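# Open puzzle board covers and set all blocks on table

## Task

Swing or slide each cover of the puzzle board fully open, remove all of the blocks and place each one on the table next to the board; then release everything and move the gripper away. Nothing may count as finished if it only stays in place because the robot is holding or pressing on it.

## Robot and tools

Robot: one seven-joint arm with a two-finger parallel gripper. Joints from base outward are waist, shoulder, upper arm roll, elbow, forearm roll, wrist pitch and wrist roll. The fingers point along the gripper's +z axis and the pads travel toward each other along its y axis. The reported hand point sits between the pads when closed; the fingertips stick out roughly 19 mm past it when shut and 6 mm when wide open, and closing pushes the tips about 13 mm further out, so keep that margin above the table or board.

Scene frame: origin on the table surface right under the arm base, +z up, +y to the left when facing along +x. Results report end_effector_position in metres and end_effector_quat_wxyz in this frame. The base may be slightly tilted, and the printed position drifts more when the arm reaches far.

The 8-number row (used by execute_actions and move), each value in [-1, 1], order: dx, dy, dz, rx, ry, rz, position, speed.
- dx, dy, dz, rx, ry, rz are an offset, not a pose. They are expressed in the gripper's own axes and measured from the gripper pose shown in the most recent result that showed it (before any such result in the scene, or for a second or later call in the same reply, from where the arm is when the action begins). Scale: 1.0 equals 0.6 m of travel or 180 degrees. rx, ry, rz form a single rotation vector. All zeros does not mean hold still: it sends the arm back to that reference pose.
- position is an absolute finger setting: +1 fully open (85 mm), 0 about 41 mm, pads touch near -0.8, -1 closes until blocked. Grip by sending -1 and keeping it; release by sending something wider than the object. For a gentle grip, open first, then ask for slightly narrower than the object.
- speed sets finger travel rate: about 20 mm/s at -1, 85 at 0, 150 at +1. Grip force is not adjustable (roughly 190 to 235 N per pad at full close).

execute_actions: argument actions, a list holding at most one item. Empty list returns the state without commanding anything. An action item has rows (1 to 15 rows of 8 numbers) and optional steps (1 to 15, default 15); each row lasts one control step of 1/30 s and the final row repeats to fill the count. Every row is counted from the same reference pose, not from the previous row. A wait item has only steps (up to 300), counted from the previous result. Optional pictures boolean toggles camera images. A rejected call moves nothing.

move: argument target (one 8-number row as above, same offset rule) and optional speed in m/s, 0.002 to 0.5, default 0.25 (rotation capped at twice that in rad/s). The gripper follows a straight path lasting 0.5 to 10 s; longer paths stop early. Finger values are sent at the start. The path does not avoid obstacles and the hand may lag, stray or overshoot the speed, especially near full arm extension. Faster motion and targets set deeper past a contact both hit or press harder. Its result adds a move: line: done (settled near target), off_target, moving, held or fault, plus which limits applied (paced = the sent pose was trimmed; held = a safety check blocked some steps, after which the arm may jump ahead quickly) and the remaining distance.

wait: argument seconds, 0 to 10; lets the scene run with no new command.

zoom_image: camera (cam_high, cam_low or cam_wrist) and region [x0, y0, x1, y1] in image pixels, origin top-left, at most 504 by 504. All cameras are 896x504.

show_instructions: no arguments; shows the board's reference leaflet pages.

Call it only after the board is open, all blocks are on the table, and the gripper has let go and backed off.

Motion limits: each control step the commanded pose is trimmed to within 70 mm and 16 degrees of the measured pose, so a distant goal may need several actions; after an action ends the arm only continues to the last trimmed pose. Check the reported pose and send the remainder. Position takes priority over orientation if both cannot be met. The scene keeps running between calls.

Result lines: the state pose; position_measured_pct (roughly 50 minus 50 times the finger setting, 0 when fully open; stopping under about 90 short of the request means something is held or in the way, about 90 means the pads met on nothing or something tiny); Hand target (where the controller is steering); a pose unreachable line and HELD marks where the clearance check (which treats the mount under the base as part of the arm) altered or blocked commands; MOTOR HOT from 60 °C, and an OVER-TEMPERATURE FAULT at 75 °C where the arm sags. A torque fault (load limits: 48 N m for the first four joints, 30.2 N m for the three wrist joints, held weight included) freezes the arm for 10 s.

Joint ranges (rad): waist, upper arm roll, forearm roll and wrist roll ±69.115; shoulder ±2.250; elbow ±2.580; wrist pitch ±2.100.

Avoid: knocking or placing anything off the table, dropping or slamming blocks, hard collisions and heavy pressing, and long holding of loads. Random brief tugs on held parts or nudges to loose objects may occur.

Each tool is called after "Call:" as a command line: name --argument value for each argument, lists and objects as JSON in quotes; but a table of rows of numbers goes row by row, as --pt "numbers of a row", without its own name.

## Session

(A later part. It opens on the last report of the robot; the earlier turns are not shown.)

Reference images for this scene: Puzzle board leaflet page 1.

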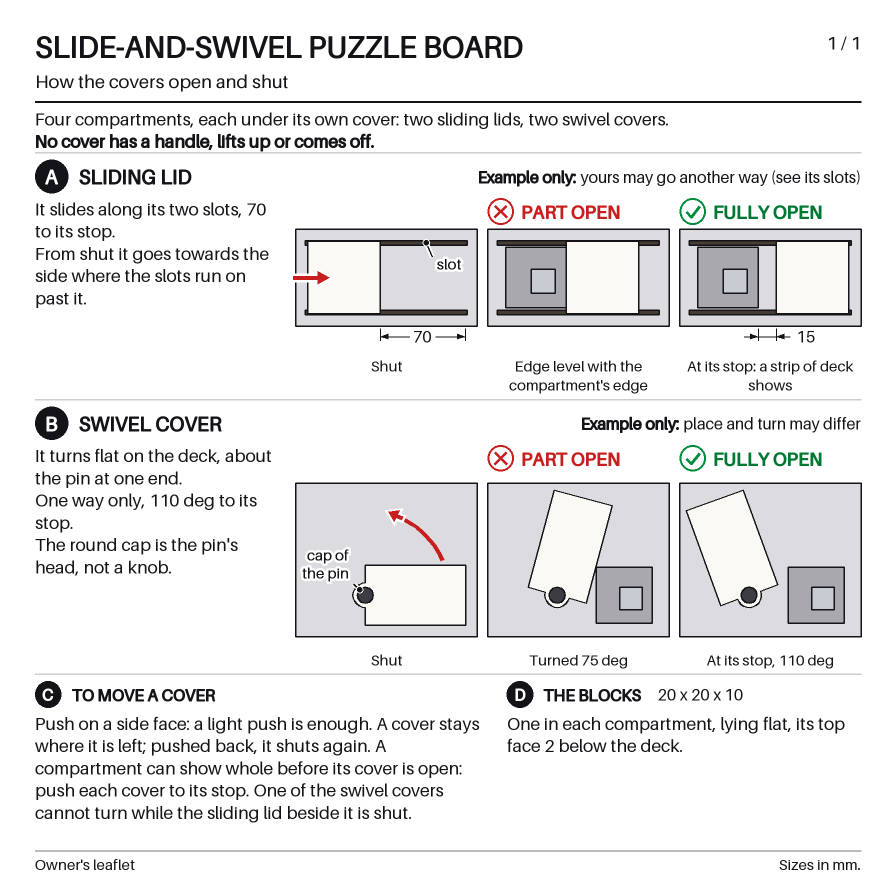

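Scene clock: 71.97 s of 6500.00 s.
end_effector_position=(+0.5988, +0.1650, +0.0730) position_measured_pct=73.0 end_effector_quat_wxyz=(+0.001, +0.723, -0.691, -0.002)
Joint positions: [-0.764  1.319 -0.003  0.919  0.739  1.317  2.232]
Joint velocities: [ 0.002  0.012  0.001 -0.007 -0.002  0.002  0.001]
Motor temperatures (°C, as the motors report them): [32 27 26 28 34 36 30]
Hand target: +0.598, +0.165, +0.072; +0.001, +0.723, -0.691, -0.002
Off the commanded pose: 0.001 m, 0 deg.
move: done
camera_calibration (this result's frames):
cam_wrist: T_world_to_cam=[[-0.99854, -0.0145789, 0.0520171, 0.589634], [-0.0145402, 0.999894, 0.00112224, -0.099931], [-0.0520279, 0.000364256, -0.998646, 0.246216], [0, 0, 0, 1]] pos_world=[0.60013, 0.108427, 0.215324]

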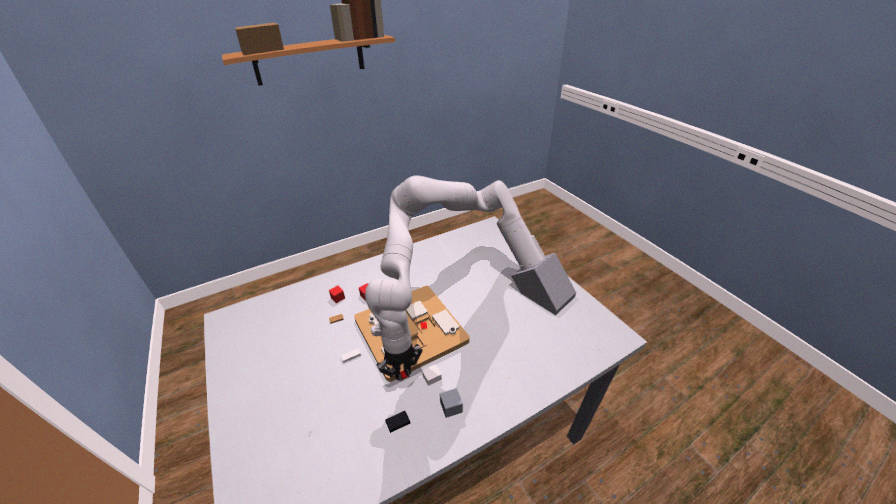

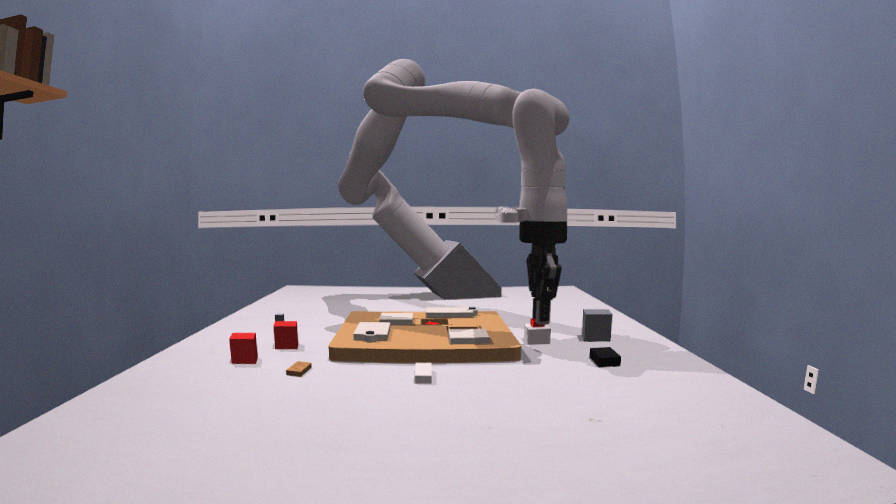

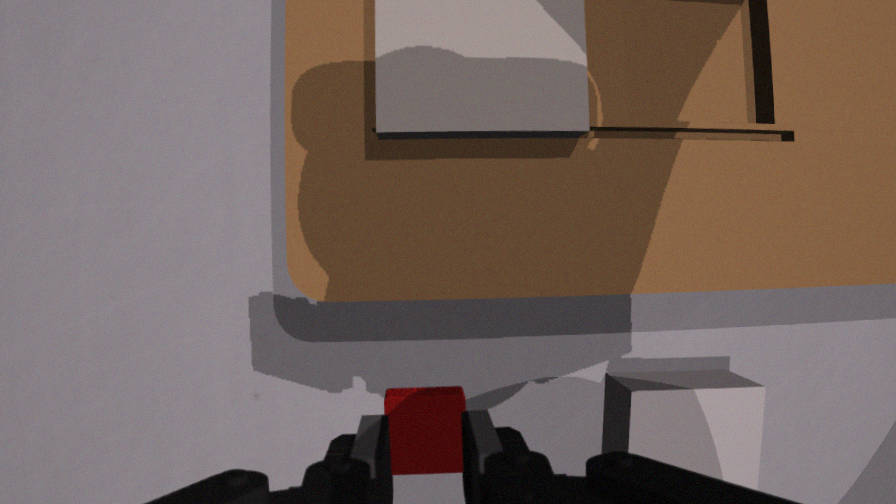

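Call:
move --target '[-0.017,-0.025,0.075,0,0,0,-0.5,0]' --speed 0.1

Call:
move --target '[0,0,0.005,0,0,0,-0.5,0]' --speed 0.01

Call:
move --target '[0,0,0,0,0,0,-0.25,0]'

Call:
move --target '[0,0,-0.07,0,0,0,-0.25,0]' --speed 0.15

Call:
move --target '[0.281,0.289,0,0,0,-0.364,-0.33,0]' --speed 0.3

Call:
move --target '[0,0,0.023,0,0,0,-0.33,0]' --speed 0.03

Scene clock: 86.00 s of 6500.00 s.
end_effector_position=(+0.6133, +0.1757, +0.0279) position_measured_pct=73.0 end_effector_quat_wxyz=(+0.001, +0.723, -0.691, -0.002)
Joint positions: [-0.72   1.411  0.004  0.825  0.754  1.292  2.263]
Joint velocities: [-0.002  0.001 -0.     0.001 -0.     0.    -0.   ]
Motor temperatures (°C, as the motors report them): [32 28 26 28 34 36 30]
Hand target: +0.613, +0.176, +0.028; +0.001, +0.723, -0.691, -0.002
Off the commanded pose: 0.000 m, 0 deg.
After step 90, 9.97 s passed at rest.
move: done
camera_calibration (this result's frames):
cam_wrist: T_world_to_cam=[[-0.998539, -0.0142745, 0.0521082, 0.606549], [-0.0142344, 0.999898, 0.001141, -0.110583], [-0.0521192, 0.000397602, -0.998641, 0.202], [0, 0, 0, 1]] pos_world=[0.614617, 0.11915, 0.170246]

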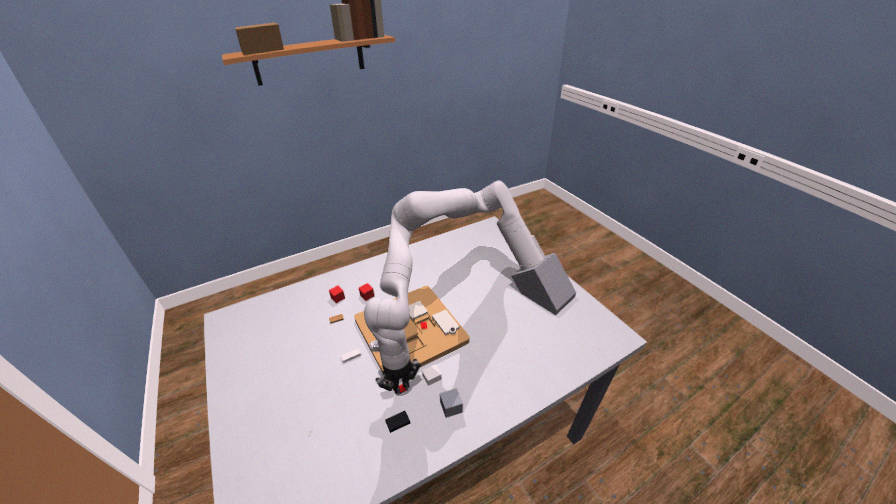

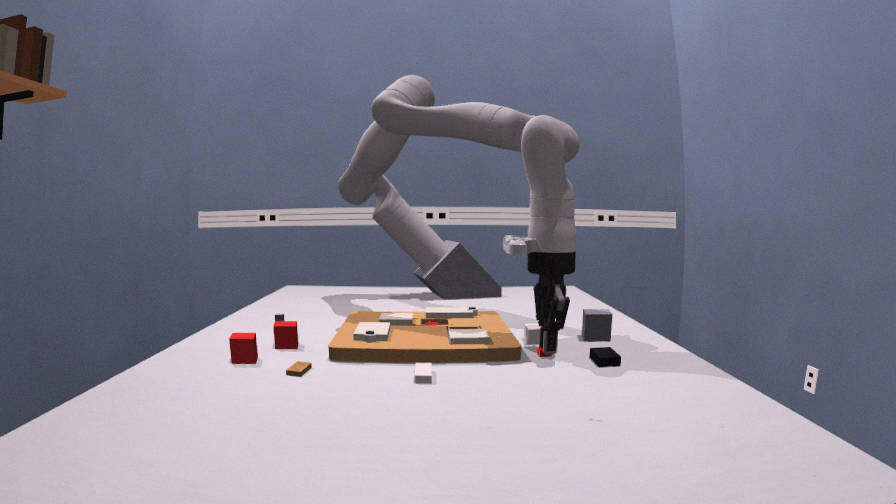

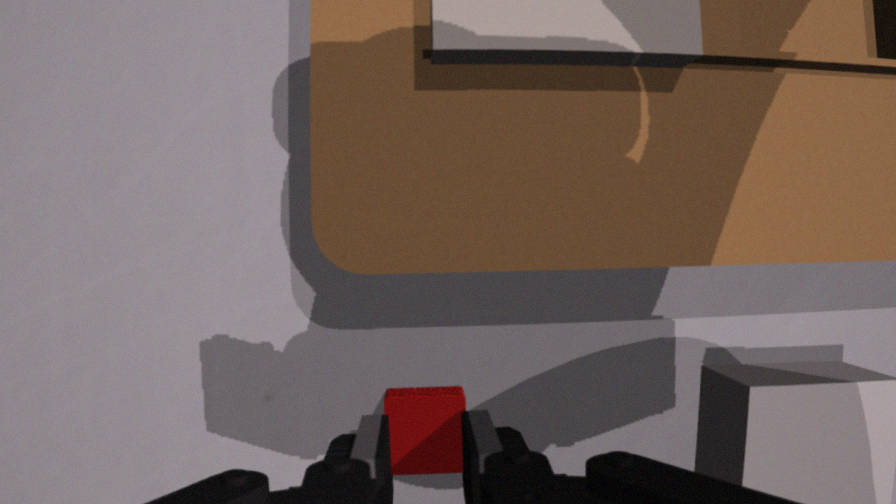

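Scene clock: 86.83 s of 6500.00 s.
end_effector_position=(+0.6137, +0.1755, +0.0254) position_measured_pct=73.0 end_effector_quat_wxyz=(+0.001, +0.723, -0.691, -0.001)
Joint positions: [-0.717  1.413  0.003  0.826  0.757  1.288  2.261]
Joint velocities: [-0.001 -0.    -0.    -0.001  0.     0.001 -0.001]
Motor temperatures (°C, as the motors report them): [32 28 26 28 34 36 30]
Hand target: +0.613, +0.176, +0.025; +0.001, +0.723, -0.691, -0.002
Off the commanded pose: 0.001 m, 0 deg.
move: done
camera_calibration (this result's frames):
cam_wrist: T_world_to_cam=[[-0.998583, -0.0137552, 0.0514147, 0.607027], [-0.0137069, 0.999905, 0.00129287, -0.110678], [-0.0514276, 0.000586305, -0.998677, 0.199025], [0, 0, 0, 1]] pos_world=[0.614885, 0.118901, 0.167694]

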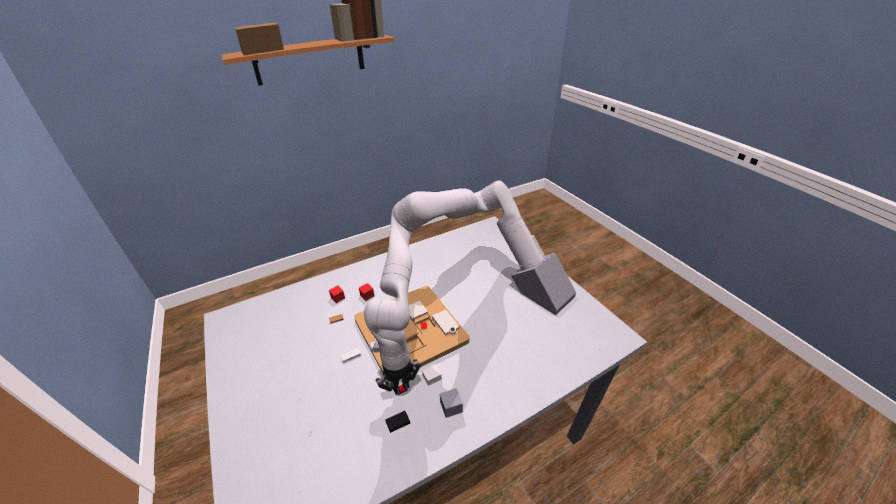

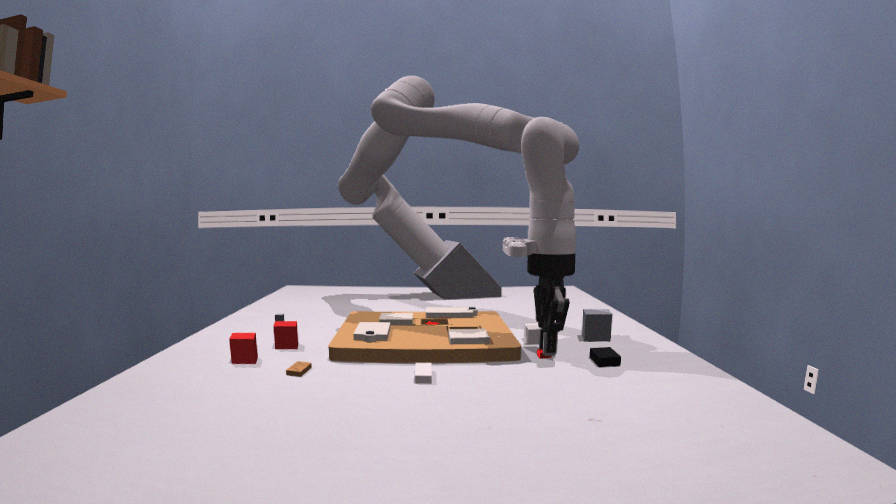

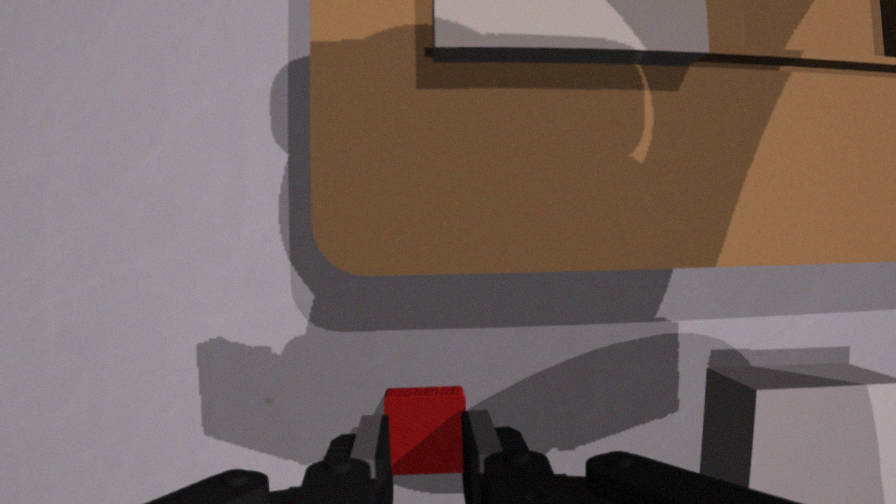

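Scene clock: 87.33 s of 6500.00 s.
end_effector_position=(+0.6137, +0.1755, +0.0254) position_measured_pct=62.3 end_effector_quat_wxyz=(+0.001, +0.723, -0.691, -0.001)
Joint positions: [-0.717  1.413  0.003  0.826  0.757  1.288  2.261]
Joint velocities: [ 0.001 -0.    -0.     0.    -0.     0.    -0.   ]
Motor temperatures (°C, as the motors report them): [32 28 26 28 34 36 30]
Hand target: +0.614, +0.176, +0.025; +0.001, +0.723, -0.691, -0.001
Off the commanded pose: 0.000 m, 0 deg.
move: done
camera_calibration (this result's frames):
cam_wrist: T_world_to_cam=[[-0.998583, -0.0137508, 0.0514074, 0.60703], [-0.0137022, 0.999905, 0.00129771, -0.11068], [-0.0514204, 0.000591479, -0.998677, 0.199023], [0, 0, 0, 1]] pos_world=[0.614887, 0.118899, 0.167698]

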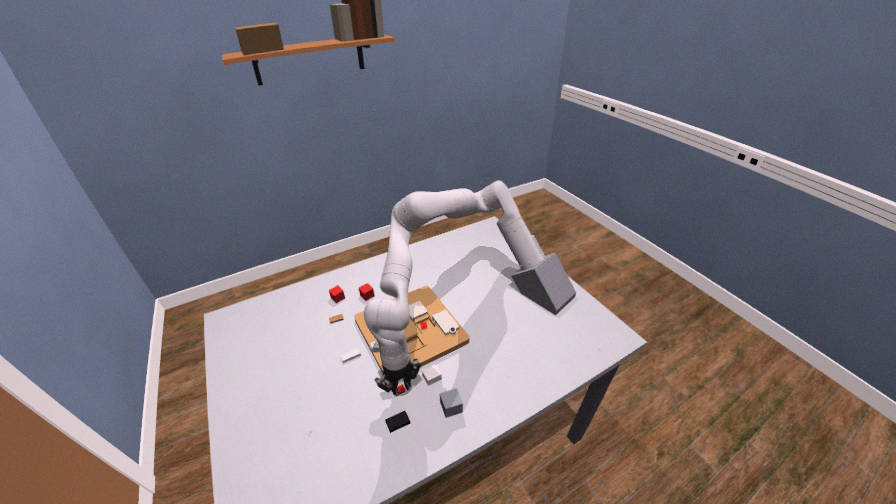

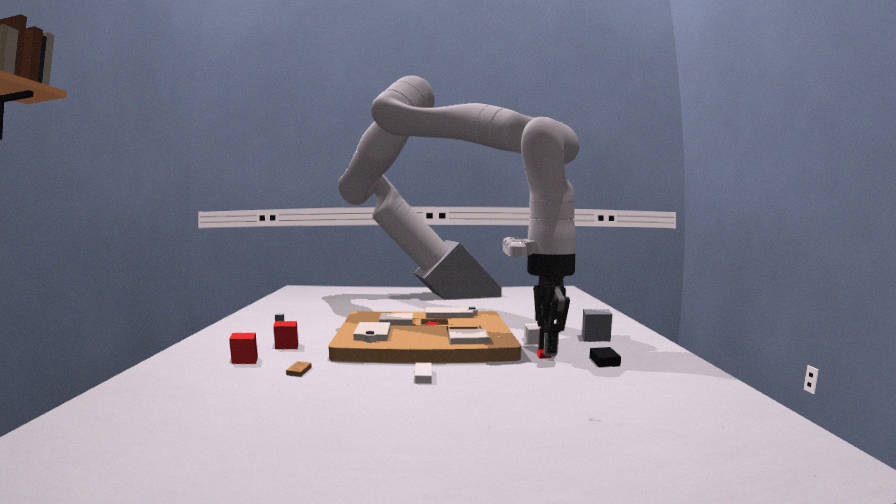

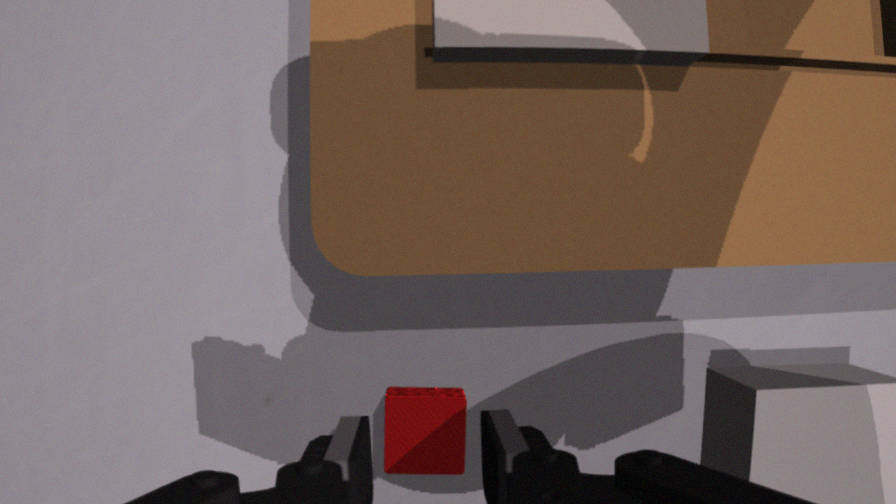

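Scene clock: 88.07 s of 6500.00 s.
end_effector_position=(+0.6137, +0.1754, +0.0673) position_measured_pct=62.3 end_effector_quat_wxyz=(+0.001, +0.723, -0.691, -0.002)
Joint positions: [-0.755  1.376 -0.008  0.803  0.738  1.358  2.275]
Joint velocities: [-0.002  0.001 -0.     0.001  0.     0.001 -0.   ]
Motor temperatures (°C, as the motors report them): [32 28 26 28 34 36 30]
Hand target: +0.614, +0.175, +0.067; +0.001, +0.723, -0.691, -0.002
Off the commanded pose: 0.000 m, 0 deg.
move: done
camera_calibration (this result's frames):
cam_wrist: T_world_to_cam=[[-0.998572, -0.0137743, 0.051621, 0.604893], [-0.0137233, 0.999905, 0.00134131, -0.110657], [-0.0516345, 0.000630983, -0.998666, 0.240996], [0, 0, 0, 1]] pos_world=[0.614954, 0.118826, 0.209597]

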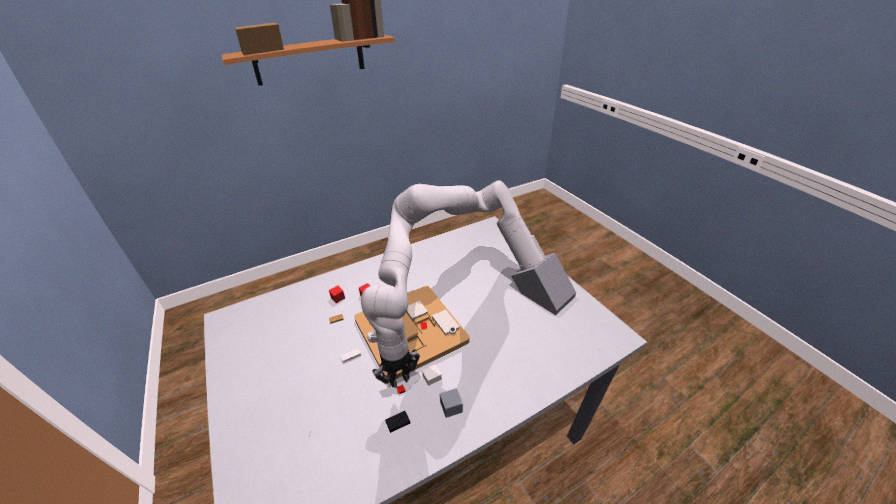

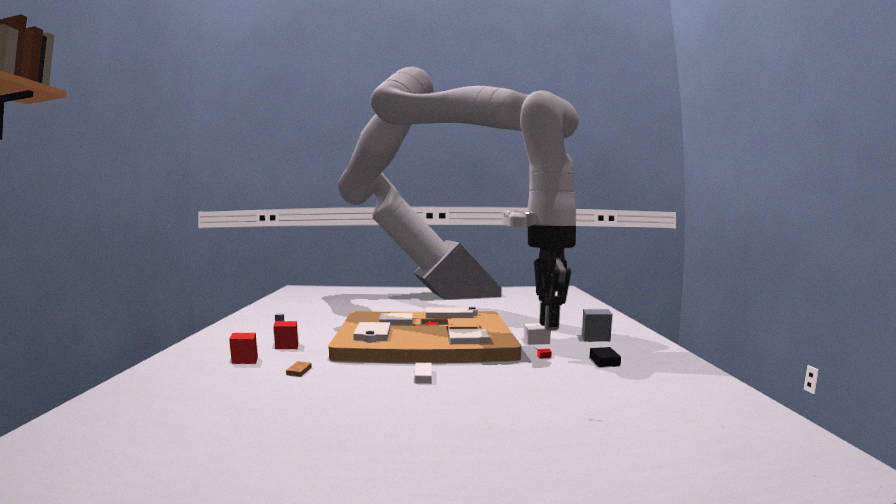

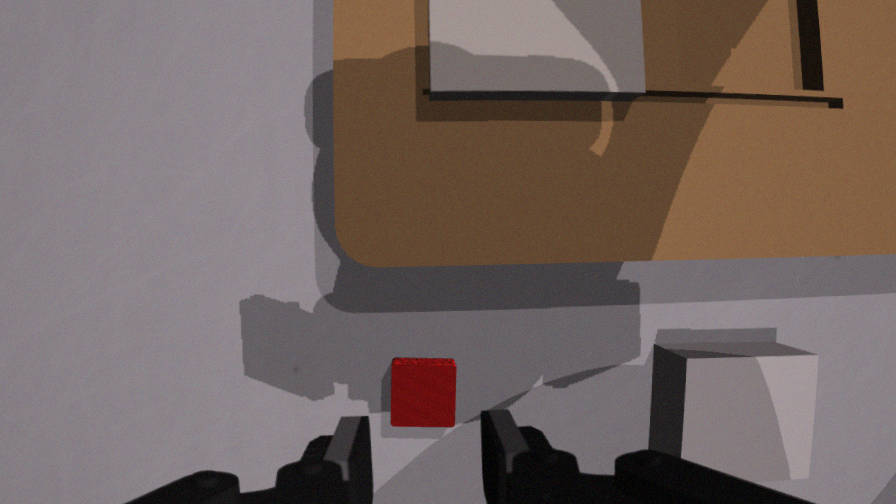

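Scene clock: 90.37 s of 6500.00 s.
end_effector_position=(+0.4478, -0.0001, +0.0674) position_measured_pct=66.7 end_effector_quat_wxyz=(+0.000, +0.982, -0.190, -0.001)
Joint positions: [-0.621  0.856 -0.145  1.853  1.008  1.058  2.955]
Joint velocities: [ 0.002 -0.007  0.001  0.003  0.    -0.001  0.001]
Motor temperatures (°C, as the motors report them): [32 28 26 28 34 36 30]
Hand target: +0.448, -0.000, +0.068; +0.000, +0.982, -0.190, -0.001
Off the commanded pose: 0.001 m, 0 deg.
move: done
camera_calibration (this result's frames):
cam_wrist: T_world_to_cam=[[-0.400678, -0.914889, 0.0493575, 0.16914], [-0.915952, 0.40128, 0.00251896, 0.466462], [-0.0221107, -0.0441998, -0.998778, 0.21939], [0, 0, 0, 1]] pos_world=[0.499879, -0.0227407, 0.209598]

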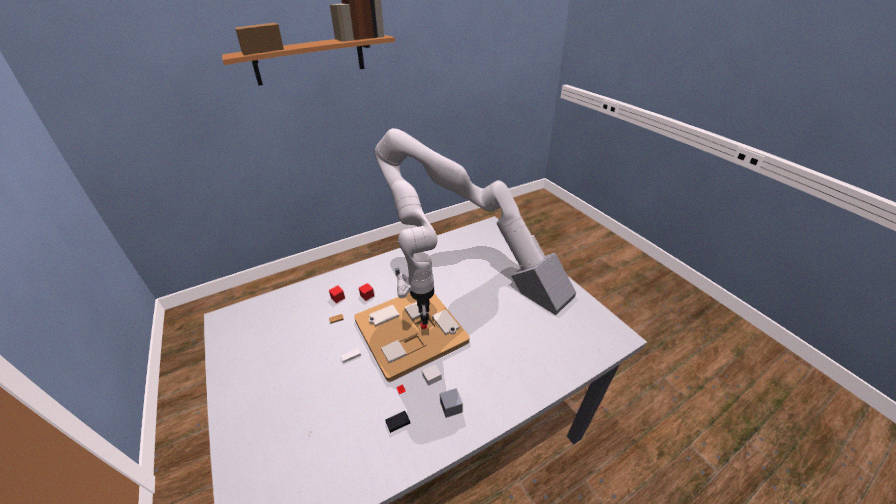

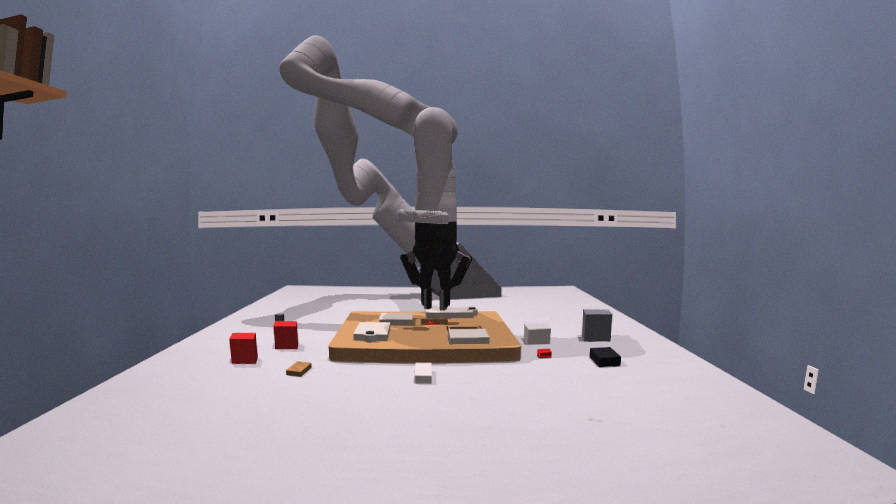

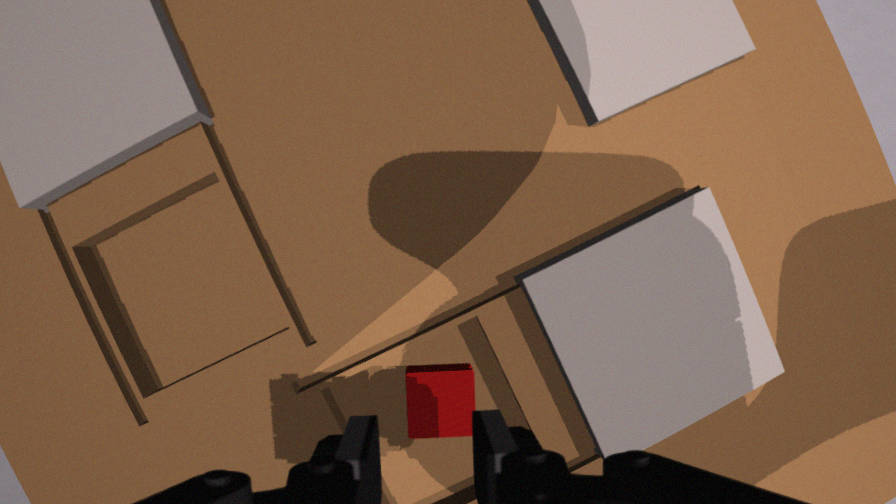

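Scene clock: 91.07 s of 6500.00 s.
end_effector_position=(+0.4479, -0.0001, +0.0537) position_measured_pct=66.7 end_effector_quat_wxyz=(+0.000, +0.982, -0.190, -0.001)
Joint positions: [-0.609  0.875 -0.133  1.861  1.033  1.031  2.939]
Joint velocities: [ 0.001  0.001  0.     0.    -0.    -0.     0.   ]
Motor temperatures (°C, as the motors report them): [32 28 26 28 34 36 30]
Hand target: +0.448, -0.000, +0.054; +0.000, +0.982, -0.190, -0.001
Off the commanded pose: 0.000 m, 0 deg.
move: done
camera_calibration (this result's frames):
cam_wrist: T_world_to_cam=[[-0.400785, -0.91485, 0.0492081, 0.169892], [-0.915912, 0.401374, 0.00228994, 0.466551], [-0.0218458, -0.0441525, -0.998786, 0.205585], [0, 0, 0, 1]] pos_world=[0.4999, -0.0227587, 0.195907]

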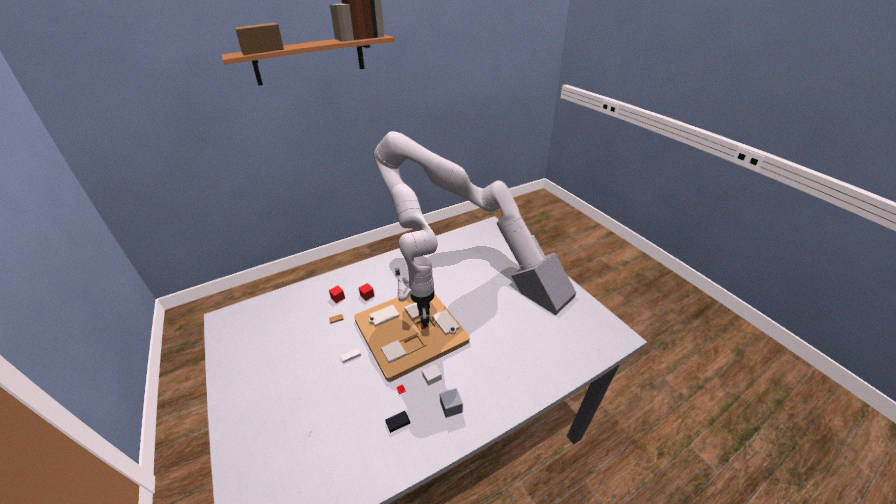

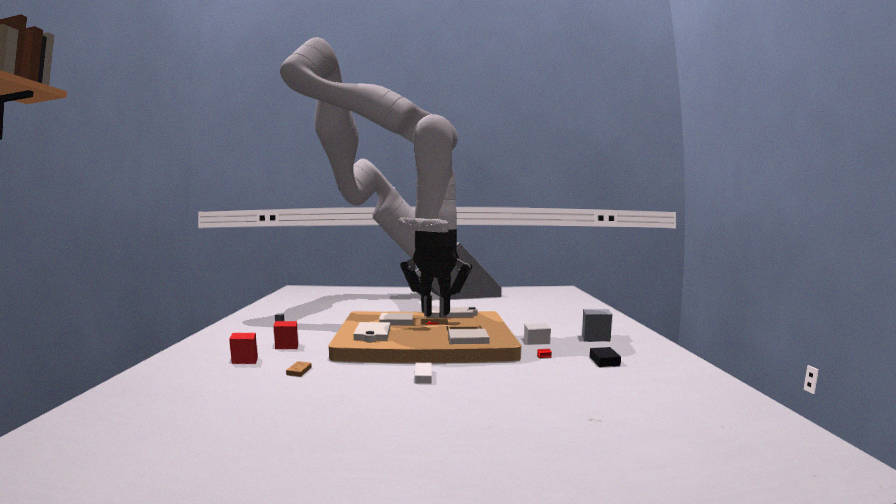

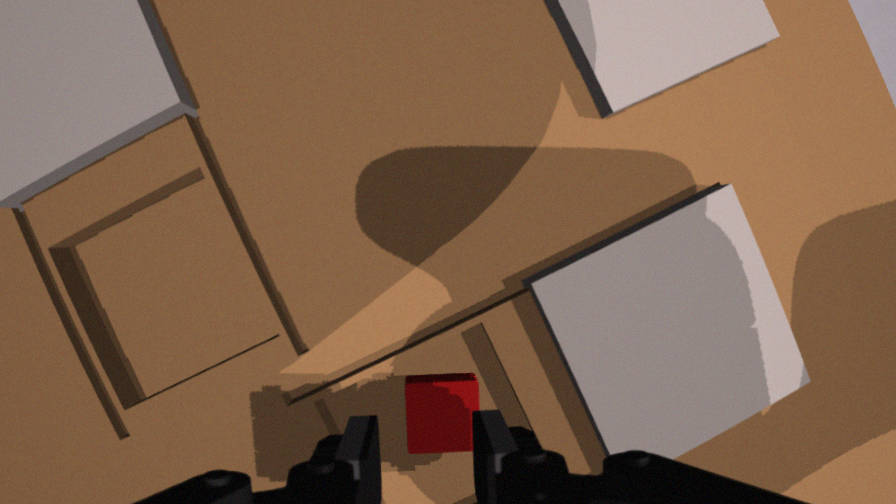

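Block at (442,414): shift +3.5 mm y, −2 mm x.

Call:
move --target '[-0.003,0.006,0.005,0,0,0,-0.33,0]' --speed 0.02

Call:
move --target '[0,0,0.0235,0,0,0,-0.33,0]' --speed 0.012

Scene clock: 98.30 s of 6500.00 s.
end_effector_position=(+0.4448, -0.0027, +0.0506) position_measured_pct=66.7 end_effector_quat_wxyz=(+0.000, +0.982, -0.190, -0.001)
Joint positions: [-0.606  0.873 -0.13   1.876  1.042  1.021  2.93 ]
Joint velocities: [-0.    -0.001 -0.     0.001  0.    -0.001  0.   ]
Motor temperatures (°C, as the motors report them): [32 28 26 28 34 36 30]
Hand target: +0.445, -0.003, +0.051; +0.000, +0.982, -0.190, -0.001
Off the commanded pose: 0.000 m, 0 deg.
After step 90, 3.53 s passed at rest.
move: done
camera_calibration (this result's frames):
cam_wrist: T_world_to_cam=[[-0.400769, -0.914856, 0.0492251, 0.166404], [-0.915919, 0.401356, 0.00225785, 0.464863], [-0.0218224, -0.0441813, -0.998785, 0.20239], [0, 0, 0, 1]] pos_world=[0.496883, -0.0253981, 0.192904]

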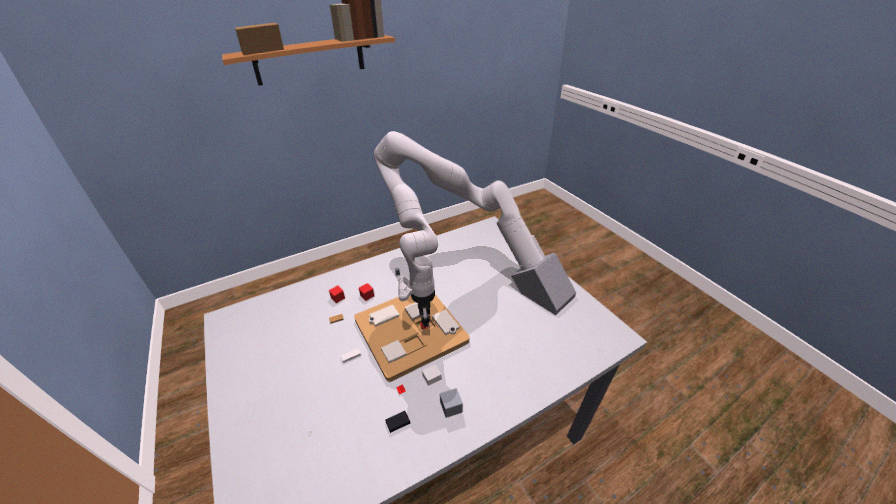

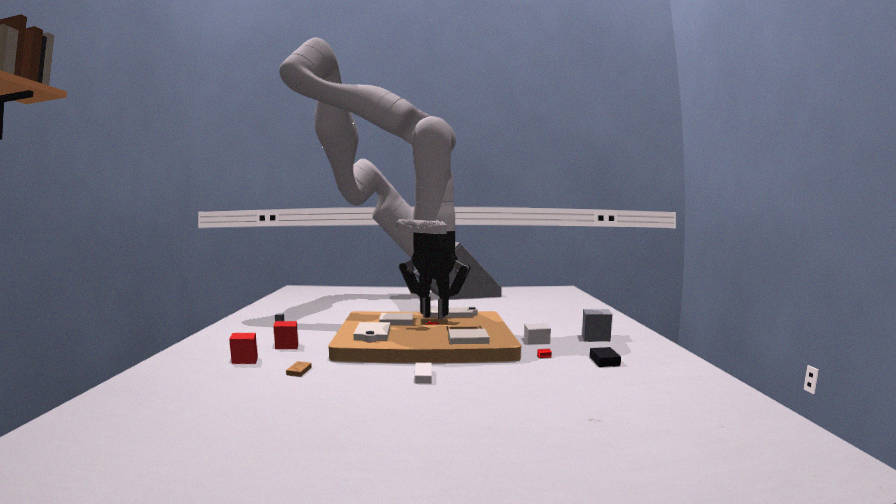

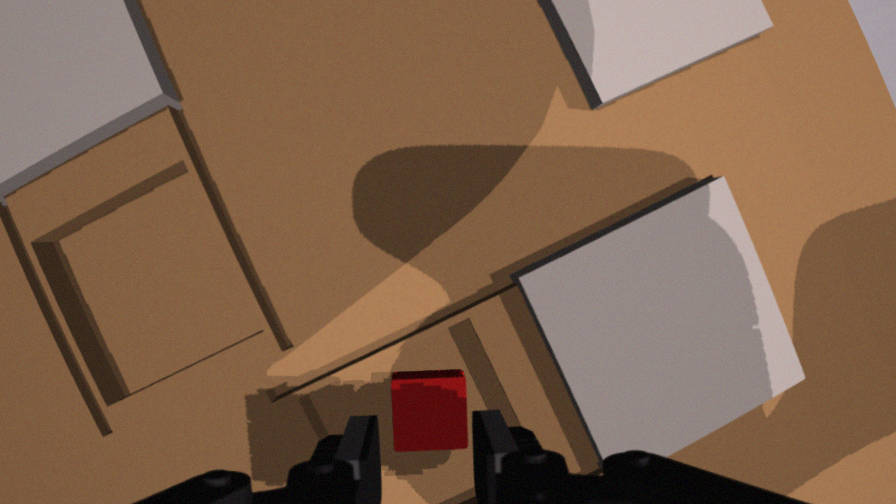

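Scene clock: 99.70 s of 6500.00 s.
end_effector_position=(+0.4449, -0.0028, +0.0366) position_measured_pct=66.7 end_effector_quat_wxyz=(+0.000, +0.982, -0.190, -0.001)
Joint positions: [-0.593  0.894 -0.117  1.882  1.069  0.994  2.913]
Joint velocities: [ 0.     0.001  0.    -0.    -0.     0.    -0.   ]
Motor temperatures (°C, as the motors report them): [32 28 26 28 34 36 30]
Hand target: +0.445, -0.003, +0.037; +0.000, +0.982, -0.190, -0.001
Off the commanded pose: 0.000 m, 0 deg.
move: done
camera_calibration (this result's frames):
cam_wrist: T_world_to_cam=[[-0.400836, -0.91483, 0.0491676, 0.167136], [-0.915894, 0.401416, 0.00211686, 0.464917], [-0.0216732, -0.0441837, -0.998788, 0.188277], [0, 0, 0, 1]] pos_world=[0.496889, -0.025405, 0.178847]

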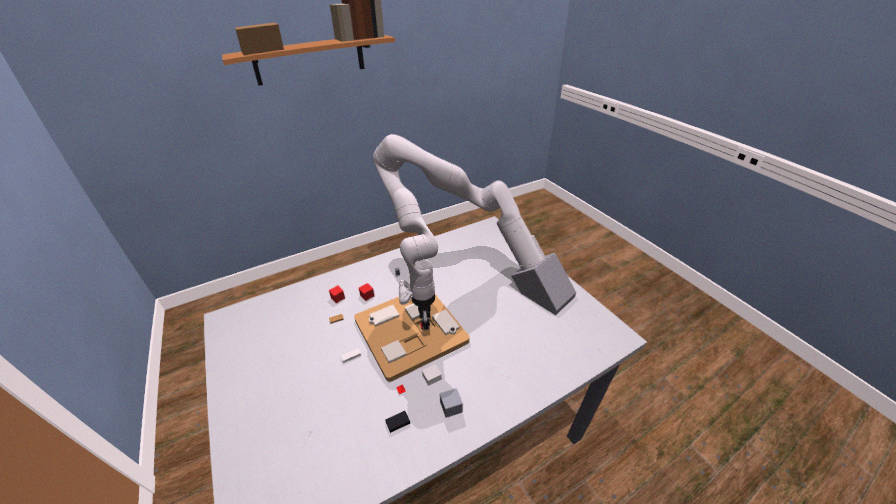

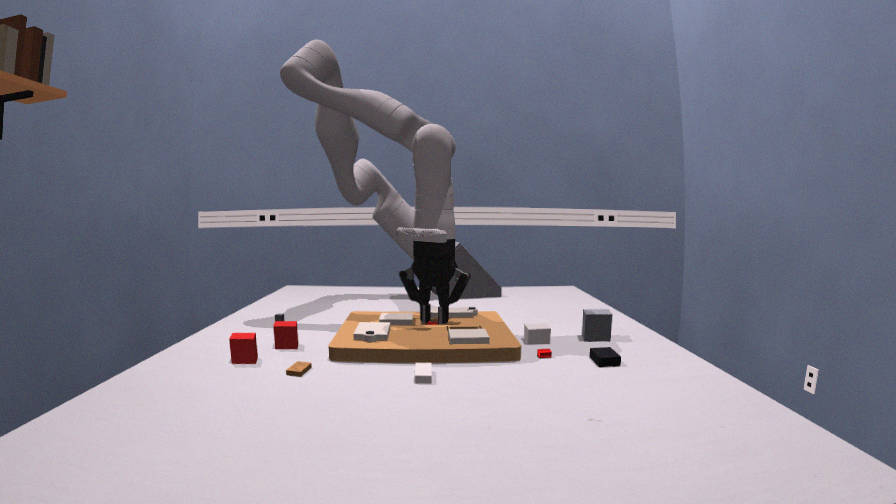

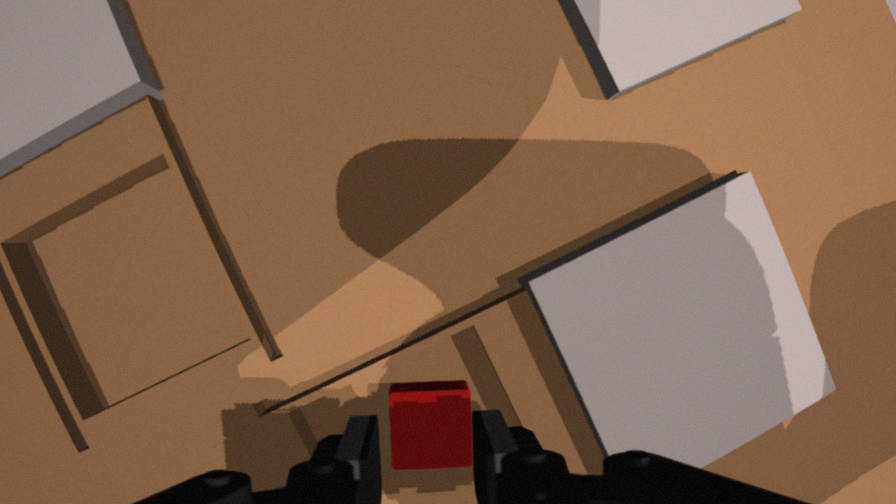

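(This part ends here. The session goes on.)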